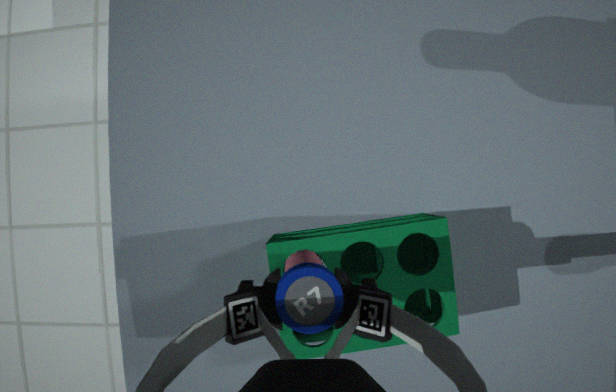

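Scene clock: 147.30 s.
r1.base_odometry: x=-2.031 y=+0.486 heading=+1.771 (m, m, rad; r1's odometry frame)
r1.turned_by_wheels: +0.000 (rad since the last result)
r1.turned_by_imu: +0.000 (rad since the last result)
r1.base_tilt: forward=-0.2 right=-0.2 (deg)
r1.lidar_m: 0.25 1.55 3.85 3.68 2.55 1.78 1.70 1.76 2.33 1.31 0.42 0.29
r1.base_status: not commanded
r1.joint_positions: lift_m=+0.975 arm_m=+0.502 wrist_yaw_rad=+0.000 wrist_pitch_rad=+1.570 wrist_roll_rad=+0.001 gripper_m=+0.060
r1.joint_status: all done
r1.motor_effort: lift_m=+18(18) arm_m=+7(7) wrist_yaw_rad=+0(1) wrist_pitch_rad=+0(1) wrist_roll_rad=-1(2) gripper_m=-1(4) wheel_0=+1(2) wheel_1=+0(0) wheel_2=+0(0) (%)
r1.hand_pose: x=+0.6730 y=-0.0874 z=+0.8649 quat_wxyz=(+0.707, +0.000, +0.707, +0.000) (m; r1's base frame)
r1.wrist_depth_mm: 1078 325 325 325 327 327 327 / 1098 327 327 327 329 329 327 / 1078 325 327 327 329 329 329 / 1078 327 327 327 329 330 329 / 1098 325 329 267 272 330 330 / 1098 327 202 208 202 329 332 / 1118 327 327 149 329 330 330
r2.base_odometry: x=+0.000 y=+0.000 heading=+0.000 (m, m, rad; r2's odometry frame)
r2.turned_by_wheels: +0.000 (rad since the last result)
r2.turned_by_imu: +0.000 (rad since the last result)
r2.base_tilt: forward=+0.2 right=-0.6 (deg)
r2.lidar_m: 1.04 1.05 1.87 2.10 1.25 1.06 1.10 1.28 2.33 3.11 3.67 3.61
r2.base_status: not commanded
r2.joint_positions: lift_m=+0.400 arm_m=-0.002 wrist_yaw_rad=+0.001 wrist_pitch_rad=+0.004 wrist_roll_rad=+0.012 gripper_m=+0.057
r2.joint_status: not commanded
r2.motor_effort: lift_m=+23(23) arm_m=+0(0) wrist_yaw_rad=-2(3) wrist_pitch_rad=-8(9) wrist_roll_rad=-1(0) gripper_m=-1(6) wheel_0=+0(0) wheel_1=+0(0) wheel_2=+0(0) (%)
r2.hand_pose: x=+0.4571 y=-0.0873 z=+0.5768 quat_wxyz=(+1.000, +0.006, +0.002, +0.000) (m; r2's base frame)
r2.wrist_depth_mm: - - - - - - - / - - - - - - - / 960 842 1182 - - - - / - - - - - - - / - - - - - - - / 1756 1537 197 1618 191 - - / 976 904 1336 107 1397 1255 1464
pictures: none
No camera images: the call's "cameras" was empty. Leave "cameras" out to get every camera's image.

Scene clock: 149.10 s.
r1.base_odometry: x=-2.031 y=+0.486 heading=+1.771 (m, m, rad; r1's odometry frame)
r1.turned_by_wheels: +0.000 (rad since the last result)
r1.turned_by_imu: +0.001 (rad since the last result)
r1.base_tilt: forward=-0.3 right=-0.1 (deg)
r1.lidar_m: 0.27 1.54 3.87 3.68 2.53 1.78 1.72 1.74 2.32 1.32 0.41 0.29
r1.base_status: not commanded
r1.joint_positions: lift_m=+1.150 arm_m=+0.502 wrist_yaw_rad=+0.000 wrist_pitch_rad=+1.570 wrist_roll_rad=+0.001 gripper_m=+0.060
r1.joint_status: all done
r1.motor_effort: lift_m=+23(25) arm_m=+7(7) wrist_yaw_rad=+0(0) wrist_pitch_rad=+0(1) wrist_roll_rad=-2(2) gripper_m=-2(3) wheel_0=+1(1) wheel_1=+1(1) wheel_2=+0(0) (%)
r1.hand_pose: x=+0.6730 y=-0.0874 z=+1.0395 quat_wxyz=(+0.707, +0.000, +0.707, +0.000) (m; r1's base frame)
r1.wrist_depth_mm: 1255 1281 500 504 500 504 504 / 1281 1255 500 504 504 504 508 / 1281 1255 504 504 504 508 504 / 1255 1255 504 504 504 504 508 / 1255 1281 504 500 500 508 508 / 1281 1281 202 504 202 508 508 / 1281 1255 508 149 504 508 508
r2.base_odometry: x=+0.000 y=+0.000 heading=+0.000 (m, m, rad; r2's odometry frame)
r2.turned_by_wheels: +0.000 (rad since the last result)
r2.turned_by_imu: +0.000 (rad since the last result)
r2.base_tilt: forward=+0.0 right=-0.5 (deg)
r2.lidar_m: 0.99 1.03 1.87 2.12 1.23 1.08 1.09 1.27 2.32 3.11 3.64 3.62
r2.base_status: not commanded
r2.joint_positions: lift_m=+0.400 arm_m=-0.002 wrist_yaw_rad=+0.001 wrist_pitch_rad=+0.004 wrist_roll_rad=+0.012 gripper_m=+0.057
r2.joint_status: not commanded
r2.motor_effort: lift_m=+23(23) arm_m=-1(0) wrist_yaw_rad=-2(1) wrist_pitch_rad=-7(9) wrist_roll_rad=-2(2) gripper_m=-2(3) wheel_0=+0(0) wheel_1=+0(0) wheel_2=+0(0) (%)
r2.hand_pose: x=+0.4571 y=-0.0873 z=+0.5768 quat_wxyz=(+1.000, +0.006, +0.002, +0.000) (m; r2's base frame)
r2.wrist_depth_mm: - - - - - - - / - - - - - - - / 931 866 1182 - - - - / - - - - - - - / - - - - - - - / 1808 1576 197 1618 191 - - / 976 904 1308 107 1397 1255 1464
pictures: r1_wrist_camera
Images, in order (width x height): r1_wrist_camera 616x392.

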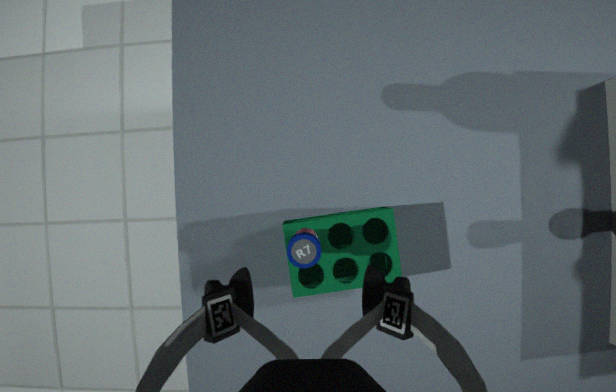

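>>> {"fn": "execute_actions", "kwargs": {"actions": [{"r1":{"base":{"strafe_m":-0.548},"joints":{"arm_m":0.515}}}], "cameras": []}}

>>> {"fn": "execute_actions", "kwargs": {"actions": [{"r1":{"joints":{"lift_m":1.03}}}], "cameras": ["r1_wrist_camera"]}}

Scene clock: 156.27 s.
r1.base_odometry: x=-1.494 y=+0.595 heading=+1.771 (m, m, rad; r1's odometry frame)
r1.turned_by_wheels: +0.000 (rad since the last result)
r1.turned_by_imu: +0.002 (rad since the last result)
r1.base_tilt: forward=-0.2 right=-0.1 (deg)
r1.lidar_m: 0.29 0.31 0.43 4.23 2.51 1.81 1.70 1.73 2.30 1.35 0.44 0.32
r1.base_status: done
r1.joint_positions: lift_m=+1.150 arm_m=+0.514 wrist_yaw_rad=+0.000 wrist_pitch_rad=+1.570 wrist_roll_rad=+0.001 gripper_m=+0.060
r1.joint_status: all done
r1.motor_effort: lift_m=+23(23) arm_m=+7(6) wrist_yaw_rad=-2(2) wrist_pitch_rad=-1(1) wrist_roll_rad=-2(2) gripper_m=-5(3) wheel_0=-1(8) wheel_1=+1(8) wheel_2=-1(0) (%)
r1.hand_pose: x=+0.6849 y=-0.0874 z=+1.0395 quat_wxyz=(+0.707, +0.000, +0.707, +0.000) (m; r1's base frame)
r1.wrist_depth_mm: 500 500 504 504 504 504 504 / 500 504 359 484 500 504 508 / 500 500 500 500 500 504 504 / 500 500 496 500 442 504 504 / 504 504 477 496 496 508 508 / 504 504 202 500 202 508 508 / 504 504 500 149 462 368 508
r2.base_odometry: x=+0.000 y=+0.000 heading=+0.000 (m, m, rad; r2's odometry frame)
r2.turned_by_wheels: +0.000 (rad since the last result)
r2.turned_by_imu: -0.001 (rad since the last result)
r2.base_tilt: forward=+0.3 right=-0.6 (deg)
r2.lidar_m: 0.99 1.05 1.88 2.11 1.25 1.08 1.09 1.28 2.29 3.11 3.66 3.60
r2.base_status: not commanded
r2.joint_positions: lift_m=+0.400 arm_m=-0.002 wrist_yaw_rad=+0.001 wrist_pitch_rad=+0.004 wrist_roll_rad=+0.012 gripper_m=+0.057
r2.joint_status: not commanded
r2.motor_effort: lift_m=+23(23) arm_m=+0(0) wrist_yaw_rad=-2(2) wrist_pitch_rad=-9(9) wrist_roll_rad=+0(1) gripper_m=-3(4) wheel_0=+0(0) wheel_1=+0(0) wheel_2=+0(0) (%)
r2.hand_pose: x=+0.4571 y=-0.0873 z=+0.5768 quat_wxyz=(+1.000, +0.006, +0.002, +0.000) (m; r2's base frame)
r2.wrist_depth_mm: - - - - - - - / - - - - - - - / 931 842 1160 - - - - / - - - - - - - / - - - - - - - / 1808 1576 198 1863 191 - - / 991 891 1336 107 1397 1255 1430
pictures: none
No camera images: the call's "cameras" was empty. Leave "cameras" out to get every camera's image.

Scene clock: 157.80 s.
r1.base_odometry: x=-1.494 y=+0.595 heading=+1.771 (m, m, rad; r1's odometry frame)
r1.turned_by_wheels: +0.000 (rad since the last result)
r1.turned_by_imu: +0.000 (rad since the last result)
r1.base_tilt: forward=-0.1 right=-0.1 (deg)
r1.lidar_m: 0.28 0.31 0.43 4.22 2.50 1.80 1.67 1.73 2.31 1.36 0.46 0.31
r1.base_status: not commanded
r1.joint_positions: lift_m=+1.030 arm_m=+0.514 wrist_yaw_rad=+0.000 wrist_pitch_rad=+1.570 wrist_roll_rad=+0.001 gripper_m=+0.060
r1.joint_status: all done
r1.motor_effort: lift_m=+18(21) arm_m=+7(7) wrist_yaw_rad=+0(1) wrist_pitch_rad=-1(1) wrist_roll_rad=-3(4) gripper_m=-4(3) wheel_0=-1(1) wheel_1=+1(1) wheel_2=-1(1) (%)
r1.hand_pose: x=+0.6849 y=-0.0874 z=+0.9199 quat_wxyz=(+0.707, +0.000, +0.707, +0.000) (m; r1's base frame)
r1.wrist_depth_mm: 379 382 234 343 359 343 384 / 379 382 250 379 382 382 384 / 382 379 379 379 379 382 384 / 379 382 349 375 377 330 384 / 379 384 320 320 322 322 387 / 379 384 202 382 202 382 384 / 384 382 379 149 382 310 387
r2.base_odometry: x=+0.000 y=+0.000 heading=+0.000 (m, m, rad; r2's odometry frame)
r2.turned_by_wheels: +0.000 (rad since the last result)
r2.turned_by_imu: +0.000 (rad since the last result)
r2.base_tilt: forward=+0.1 right=-0.6 (deg)
r2.lidar_m: 1.03 1.04 1.89 2.15 1.26 1.07 1.08 1.31 2.31 3.11 3.65 3.62
r2.base_status: not commanded
r2.joint_positions: lift_m=+0.400 arm_m=-0.002 wrist_yaw_rad=+0.001 wrist_pitch_rad=+0.004 wrist_roll_rad=+0.012 gripper_m=+0.057
r2.joint_status: not commanded
r2.motor_effort: lift_m=+23(23) arm_m=+0(0) wrist_yaw_rad=-1(3) wrist_pitch_rad=-8(9) wrist_roll_rad=+0(2) gripper_m=-1(1) wheel_0=+0(0) wheel_1=+0(0) wheel_2=+0(0) (%)
r2.hand_pose: x=+0.4571 y=-0.0873 z=+0.5768 quat_wxyz=(+1.000, +0.006, +0.002, +0.000) (m; r2's base frame)
r2.wrist_depth_mm: - - - - - - - / - - - - - - - / 931 842 1182 - - - - / - - - - - - - / - - - - - - - / 1808 1576 197 1921 191 - - / 960 904 1308 107 1397 1255 1430
pictures: r1_wrist_camera
Images, in order (width x height): r1_wrist_camera 616x392.

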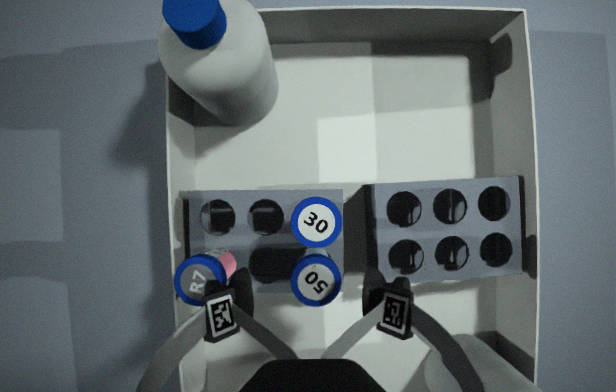

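>>> {"fn": "execute_actions", "kwargs": {"actions": [{"r1":{"base":{"strafe_m":-0.006},"joints":{"arm_m":0.509}}}], "cameras": []}}

>>> {"fn": "execute_actions", "kwargs": {"actions": [{"r1":{"joints":{"lift_m":0.965}}}], "cameras": []}}

>>> {"fn": "execute_actions", "kwargs": {"actions": [{"r1":{"joints":{"gripper_m":0.02}}}], "cameras": []}}

>>> {"fn": "execute_actions", "kwargs": {"actions": [{"r1":{"joints":{"lift_m":1.2}}}], "cameras": []}}

>>> {"fn": "execute_actions", "kwargs": {"actions": [{"r1":{"base":{"strafe_m":0.475},"joints":{"arm_m":0.512}}}], "cameras": []}}

>>> {"fn": "execute_actions", "kwargs": {"actions": [{"r1":{"joints":{"lift_m":1.04}}}], "cameras": ["r1_wrist_camera"]}}

Scene clock: 167.70 s.
r1.base_odometry: x=-1.488 y=+0.596 heading=+1.771 (m, m, rad; r1's odometry frame)
r1.turned_by_wheels: +0.000 (rad since the last result)
r1.turned_by_imu: +0.001 (rad since the last result)
r1.base_tilt: forward=-0.2 right=+0.0 (deg)
r1.lidar_m: 0.29 0.30 0.42 4.24 2.53 1.76 1.67 1.72 2.31 1.37 0.44 0.31
r1.base_status: done
r1.joint_positions: lift_m=+1.030 arm_m=+0.510 wrist_yaw_rad=+0.000 wrist_pitch_rad=+1.570 wrist_roll_rad=+0.001 gripper_m=+0.060
r1.joint_status: all done
r1.motor_effort: lift_m=+18(18) arm_m=-7(7) wrist_yaw_rad=+0(1) wrist_pitch_rad=-1(1) wrist_roll_rad=-2(1) gripper_m=-3(3) wheel_0=+0(6) wheel_1=+2(7) wheel_2=-1(2) (%)
r1.hand_pose: x=+0.6813 y=-0.0874 z=+0.9199 quat_wxyz=(+0.707, +0.000, +0.707, +0.000) (m; r1's base frame)
r1.wrist_depth_mm: 377 379 234 364 366 349 384 / 379 382 267 379 382 379 384 / 379 379 379 379 379 382 384 / 382 379 373 320 375 320 384 / 382 379 320 320 320 324 387 / 382 382 202 382 202 382 384 / 382 382 382 149 382 319 387
r2.base_odometry: x=+0.000 y=+0.000 heading=+0.000 (m, m, rad; r2's odometry frame)
r2.turned_by_wheels: +0.000 (rad since the last result)
r2.turned_by_imu: +0.000 (rad since the last result)
r2.base_tilt: forward=+0.2 right=-0.7 (deg)
r2.lidar_m: 1.02 1.07 1.89 2.11 1.24 1.09 1.08 1.29 2.33 3.11 3.65 3.63
r2.base_status: not commanded
r2.joint_positions: lift_m=+0.400 arm_m=-0.002 wrist_yaw_rad=+0.001 wrist_pitch_rad=+0.004 wrist_roll_rad=+0.012 gripper_m=+0.057
r2.joint_status: not commanded
r2.motor_effort: lift_m=+23(23) arm_m=+0(0) wrist_yaw_rad=-3(2) wrist_pitch_rad=-9(9) wrist_roll_rad=-1(1) gripper_m=-2(1) wheel_0=+0(0) wheel_1=+0(0) wheel_2=+0(0) (%)
r2.hand_pose: x=+0.4571 y=-0.0873 z=+0.5768 quat_wxyz=(+1.000, +0.006, +0.002, +0.000) (m; r2's base frame)
r2.wrist_depth_mm: - - - - - - - / - - - - - - - / 946 854 1160 - - - - / - - - - - - - / - - - - - - - / 1863 1576 198 1863 191 - - / 960 891 1308 107 1366 1229 1430
pictures: none
No camera images: the call's "cameras" was empty. Leave "cameras" out to get every camera's image.

Scene clock: 168.90 s.
r1.base_odometry: x=-1.488 y=+0.596 heading=+1.771 (m, m, rad; r1's odometry frame)
r1.turned_by_wheels: +0.000 (rad since the last result)
r1.turned_by_imu: +0.000 (rad since the last result)
r1.base_tilt: forward=+0.0 right=-0.1 (deg)
r1.lidar_m: 0.28 0.31 0.42 4.21 2.52 1.77 1.67 1.72 2.30 1.36 0.44 0.31
r1.base_status: not commanded
r1.joint_positions: lift_m=+0.965 arm_m=+0.510 wrist_yaw_rad=+0.000 wrist_pitch_rad=+1.570 wrist_roll_rad=+0.001 gripper_m=+0.060
r1.joint_status: all done
r1.motor_effort: lift_m=+18(18) arm_m=-7(7) wrist_yaw_rad=+0(0) wrist_pitch_rad=+0(1) wrist_roll_rad=-3(2) gripper_m=-4(5) wheel_0=-1(0) wheel_1=+2(2) wheel_2=-1(1) (%)
r1.hand_pose: x=+0.6813 y=-0.0874 z=+0.8549 quat_wxyz=(+0.707, +0.000, +0.707, +0.000) (m; r1's base frame)
r1.wrist_depth_mm: 314 182 190 315 314 315 270 / 317 314 266 315 315 315 274 / 315 314 314 314 315 315 281 / 315 281 286 254 310 256 256 / 315 263 254 235 286 256 256 / 317 194 197 194 202 317 285 / 319 317 315 149 317 319 283
r2.base_odometry: x=+0.000 y=+0.000 heading=+0.000 (m, m, rad; r2's odometry frame)
r2.turned_by_wheels: +0.000 (rad since the last result)
r2.turned_by_imu: +0.000 (rad since the last result)
r2.base_tilt: forward=+0.1 right=-0.5 (deg)
r2.lidar_m: 1.01 1.04 1.88 2.09 1.24 1.07 1.08 1.28 2.32 3.10 3.65 3.62
r2.base_status: not commanded
r2.joint_positions: lift_m=+0.400 arm_m=-0.002 wrist_yaw_rad=+0.001 wrist_pitch_rad=+0.004 wrist_roll_rad=+0.012 gripper_m=+0.057
r2.joint_status: not commanded
r2.motor_effort: lift_m=+23(23) arm_m=+0(0) wrist_yaw_rad=-2(3) wrist_pitch_rad=-8(9) wrist_roll_rad=+1(0) gripper_m=-2(4) wheel_0=+0(0) wheel_1=+0(0) wheel_2=+0(0) (%)
r2.hand_pose: x=+0.4571 y=-0.0873 z=+0.5768 quat_wxyz=(+1.000, +0.006, +0.002, +0.000) (m; r2's base frame)
r2.wrist_depth_mm: - - - - - - - / - - - - - - - / 931 854 1160 - - - - / - - - - - - - / - - - - - - - / 1756 1618 198 1921 192 - - / 960 891 1336 107 1366 1255 1464
pictures: none
No camera images: the call's "cameras" was empty. Leave "cameras" out to get every camera's image.

Scene clock: 170.10 s.
r1.base_odometry: x=-1.488 y=+0.596 heading=+1.771 (m, m, rad; r1's odometry frame)
r1.turned_by_wheels: +0.000 (rad since the last result)
r1.turned_by_imu: +0.000 (rad since the last result)
r1.base_tilt: forward=-0.1 right=-0.1 (deg)
r1.lidar_m: 0.29 0.31 0.43 4.22 2.52 1.79 1.67 1.73 2.31 1.36 0.45 0.32
r1.base_status: not commanded
r1.joint_positions: lift_m=+0.965 arm_m=+0.510 wrist_yaw_rad=+0.000 wrist_pitch_rad=+1.570 wrist_roll_rad=+0.001 gripper_m=+0.020
r1.joint_status: all done
r1.motor_effort: lift_m=+18(18) arm_m=-7(7) wrist_yaw_rad=-2(1) wrist_pitch_rad=-1(0) wrist_roll_rad=-3(2) gripper_m=-8(7) wheel_0=+0(0) wheel_1=+1(2) wheel_2=-1(1) (%)
r1.hand_pose: x=+0.6813 y=-0.0874 z=+0.8549 quat_wxyz=(+0.707, +0.000, +0.707, +0.000) (m; r1's base frame)
r1.wrist_depth_mm: 315 182 190 314 315 314 271 / 315 312 267 315 315 315 276 / 315 314 314 314 315 315 281 / 315 279 286 254 307 256 256 / 317 263 255 222 286 256 256 / 317 194 195 191 195 317 285 / 317 317 315 153 315 309 283
r2.base_odometry: x=+0.000 y=+0.000 heading=+0.000 (m, m, rad; r2's odometry frame)
r2.turned_by_wheels: +0.000 (rad since the last result)
r2.turned_by_imu: +0.000 (rad since the last result)
r2.base_tilt: forward=+0.2 right=-0.6 (deg)
r2.lidar_m: 1.04 1.06 1.87 2.11 1.24 1.08 1.10 1.28 2.31 3.09 3.68 3.62
r2.base_status: not commanded
r2.joint_positions: lift_m=+0.400 arm_m=-0.002 wrist_yaw_rad=+0.001 wrist_pitch_rad=+0.004 wrist_roll_rad=+0.012 gripper_m=+0.057
r2.joint_status: not commanded
r2.motor_effort: lift_m=+23(23) arm_m=+0(0) wrist_yaw_rad=-2(2) wrist_pitch_rad=-9(8) wrist_roll_rad=-3(1) gripper_m=-1(2) wheel_0=+0(0) wheel_1=+0(0) wheel_2=+0(0) (%)
r2.hand_pose: x=+0.4571 y=-0.0873 z=+0.5768 quat_wxyz=(+1.000, +0.006, +0.002, +0.000) (m; r2's base frame)
r2.wrist_depth_mm: - - - - - - - / - - - - - - - / 931 854 1182 - - - - / - - - - - - - / - - - - - - - / 1756 1537 197 1921 191 - - / 976 904 1336 107 1366 1255 1430
pictures: none
No camera images: the call's "cameras" was empty. Leave "cameras" out to get every camera's image.

Scene clock: 172.17 s.
r1.base_odometry: x=-1.488 y=+0.596 heading=+1.771 (m, m, rad; r1's odometry frame)
r1.turned_by_wheels: +0.000 (rad since the last result)
r1.turned_by_imu: +0.001 (rad since the last result)
r1.base_tilt: forward=-0.1 right=-0.2 (deg)
r1.lidar_m: 0.28 0.32 0.42 4.23 2.51 1.79 1.69 1.72 2.30 1.37 0.43 0.31
r1.base_status: not commanded
r1.joint_positions: lift_m=+1.199 arm_m=+0.510 wrist_yaw_rad=+0.000 wrist_pitch_rad=+1.570 wrist_roll_rad=+0.001 gripper_m=+0.020
r1.joint_status: all done
r1.motor_effort: lift_m=+23(24) arm_m=-7(7) wrist_yaw_rad=+0(2) wrist_pitch_rad=+0(0) wrist_roll_rad=-2(2) gripper_m=-9(8) wheel_0=+0(0) wheel_1=+2(2) wheel_2=-1(1) (%)
r1.hand_pose: x=+0.6813 y=-0.0874 z=+1.0889 quat_wxyz=(+0.707, +0.000, +0.707, +0.000) (m; r1's base frame)
r1.wrist_depth_mm: 549 549 549 549 554 554 554 / 549 549 549 549 554 554 554 / 549 549 554 549 554 554 549 / 554 549 554 544 496 559 559 / 554 554 549 530 554 559 554 / 549 554 209 191 195 559 559 / 554 554 535 153 484 559 554
r2.base_odometry: x=+0.000 y=+0.000 heading=+0.000 (m, m, rad; r2's odometry frame)
r2.turned_by_wheels: +0.000 (rad since the last result)
r2.turned_by_imu: +0.000 (rad since the last result)
r2.base_tilt: forward=+0.2 right=-0.5 (deg)
r2.lidar_m: 1.01 1.04 1.88 2.10 1.23 1.08 1.08 1.29 2.31 3.12 3.64 3.62
r2.base_status: not commanded
r2.joint_positions: lift_m=+0.400 arm_m=-0.002 wrist_yaw_rad=+0.001 wrist_pitch_rad=+0.004 wrist_roll_rad=+0.012 gripper_m=+0.057
r2.joint_status: not commanded
r2.motor_effort: lift_m=+23(23) arm_m=+0(1) wrist_yaw_rad=-2(2) wrist_pitch_rad=-8(8) wrist_roll_rad=+0(0) gripper_m=-5(3) wheel_0=+0(0) wheel_1=+0(0) wheel_2=+0(0) (%)
r2.hand_pose: x=+0.4571 y=-0.0873 z=+0.5768 quat_wxyz=(+1.000, +0.006, +0.002, +0.000) (m; r2's base frame)
r2.wrist_depth_mm: - - - - - - - / - - - - - - - / 931 842 1182 - - - - / - - - - - - - / - - - - - - - / 1808 1618 197 1921 191 - - / 960 891 1308 107 1397 1229 1464
pictures: none
No camera images: the call's "cameras" was empty. Leave "cameras" out to get every camera's image.

Scene clock: 175.07 s.
r1.base_odometry: x=-1.954 y=+0.502 heading=+1.771 (m, m, rad; r1's odometry frame)
r1.turned_by_wheels: +0.000 (rad since the last result)
r1.turned_by_imu: +0.000 (rad since the last result)
r1.base_tilt: forward=-0.2 right=-0.2 (deg)
r1.lidar_m: 0.27 0.28 3.93 3.76 2.52 1.78 1.70 1.75 2.31 1.36 0.42 0.28
r1.base_status: done
r1.joint_positions: lift_m=+1.199 arm_m=+0.511 wrist_yaw_rad=+0.000 wrist_pitch_rad=+1.570 wrist_roll_rad=+0.001 gripper_m=+0.020
r1.joint_status: all done
r1.motor_effort: lift_m=+23(23) arm_m=+7(8) wrist_yaw_rad=+2(1) wrist_pitch_rad=-1(1) wrist_roll_rad=-2(3) gripper_m=-7(8) wheel_0=+1(6) wheel_1=-2(9) wheel_2=+0(1) (%)
r1.hand_pose: x=+0.6819 y=-0.0874 z=+1.0889 quat_wxyz=(+0.707, +0.000, +0.707, +0.000) (m; r1's base frame)
r1.wrist_depth_mm: 1308 554 549 554 554 554 554 / 1308 554 544 549 554 554 554 / 1336 549 549 554 554 559 525 / 1308 1336 554 554 549 554 530 / 1336 1336 554 549 554 554 530 / 1308 1336 209 191 195 564 530 / 1336 1336 549 153 554 559 554
r2.base_odometry: x=+0.000 y=+0.000 heading=+0.000 (m, m, rad; r2's odometry frame)
r2.turned_by_wheels: +0.000 (rad since the last result)
r2.turned_by_imu: +0.000 (rad since the last result)
r2.base_tilt: forward=+0.3 right=-0.6 (deg)
r2.lidar_m: 1.03 1.04 1.86 2.09 1.26 1.08 1.08 1.28 2.32 3.10 3.66 3.64
r2.base_status: not commanded
r2.joint_positions: lift_m=+0.400 arm_m=-0.002 wrist_yaw_rad=+0.001 wrist_pitch_rad=+0.004 wrist_roll_rad=+0.012 gripper_m=+0.057
r2.joint_status: not commanded
r2.motor_effort: lift_m=+23(23) arm_m=+0(0) wrist_yaw_rad=-2(2) wrist_pitch_rad=-7(9) wrist_roll_rad=-1(1) gripper_m=-1(5) wheel_0=+0(0) wheel_1=+0(0) wheel_2=+0(0) (%)
r2.hand_pose: x=+0.4571 y=-0.0873 z=+0.5768 quat_wxyz=(+1.000, +0.006, +0.002, +0.000) (m; r2's base frame)
r2.wrist_depth_mm: - - - - - - - / - - - - - - - / 946 842 1182 - - - - / - - - - - - - / - - - - - - - / 1756 1576 198 1661 191 - - / 976 891 1366 107 1397 1255 1430
pictures: none
No camera images: the call's "cameras" was empty. Leave "cameras" out to get every camera's image.

Scene clock: 176.80 s.
r1.base_odometry: x=-1.954 y=+0.502 heading=+1.771 (m, m, rad; r1's odometry frame)
r1.turned_by_wheels: +0.000 (rad since the last result)
r1.turned_by_imu: +0.001 (rad since the last result)
r1.base_tilt: forward=-0.2 right=-0.2 (deg)
r1.lidar_m: 0.27 0.27 3.94 3.74 2.55 1.77 1.69 1.74 2.30 1.31 0.42 0.29
r1.base_status: not commanded
r1.joint_positions: lift_m=+1.040 arm_m=+0.511 wrist_yaw_rad=+0.000 wrist_pitch_rad=+1.570 wrist_roll_rad=+0.001 gripper_m=+0.020
r1.joint_status: all done
r1.motor_effort: lift_m=+18(21) arm_m=+6(7) wrist_yaw_rad=+0(2) wrist_pitch_rad=+0(1) wrist_roll_rad=-2(2) gripper_m=-10(6) wheel_0=+1(1) wheel_1=-1(1) wheel_2=-1(1) (%)
r1.hand_pose: x=+0.6819 y=-0.0874 z=+0.9299 quat_wxyz=(+0.707, +0.000, +0.707, +0.000) (m; r1's base frame)
r1.wrist_depth_mm: 1160 389 389 392 394 394 392 / 1160 392 394 392 392 394 394 / 1182 392 392 394 392 394 394 / 1160 389 392 392 394 394 397 / 1160 392 338 332 394 394 394 / 1160 394 209 191 195 397 397 / 1160 392 394 153 397 397 397
r2.base_odometry: x=+0.000 y=+0.000 heading=+0.000 (m, m, rad; r2's odometry frame)
r2.turned_by_wheels: +0.000 (rad since the last result)
r2.turned_by_imu: +0.000 (rad since the last result)
r2.base_tilt: forward=+0.3 right=-0.7 (deg)
r2.lidar_m: 1.03 1.05 1.88 2.09 1.25 1.09 1.08 1.27 2.29 3.11 3.66 3.61
r2.base_status: not commanded
r2.joint_positions: lift_m=+0.400 arm_m=-0.002 wrist_yaw_rad=+0.001 wrist_pitch_rad=+0.004 wrist_roll_rad=+0.012 gripper_m=+0.057
r2.joint_status: not commanded
r2.motor_effort: lift_m=+23(23) arm_m=+0(0) wrist_yaw_rad=-2(2) wrist_pitch_rad=-8(8) wrist_roll_rad=+0(2) gripper_m=-1(1) wheel_0=+0(0) wheel_1=+0(0) wheel_2=+0(0) (%)
r2.hand_pose: x=+0.4571 y=-0.0873 z=+0.5768 quat_wxyz=(+1.000, +0.006, +0.002, +0.000) (m; r2's base frame)
r2.wrist_depth_mm: - - - - - - - / - - - - - - - / 931 842 1182 - - - - / - - - - - - - / - - - - - - - / 1756 1576 197 1661 191 - - / 960 878 1336 107 1397 1281 1430
pictures: r1_wrist_camera
Images, in order (width x height): r1_wrist_camera 616x392.

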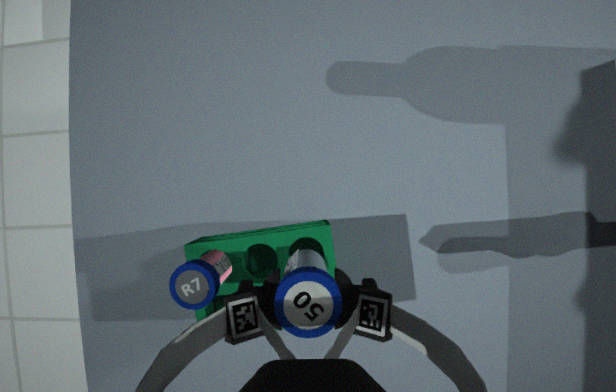

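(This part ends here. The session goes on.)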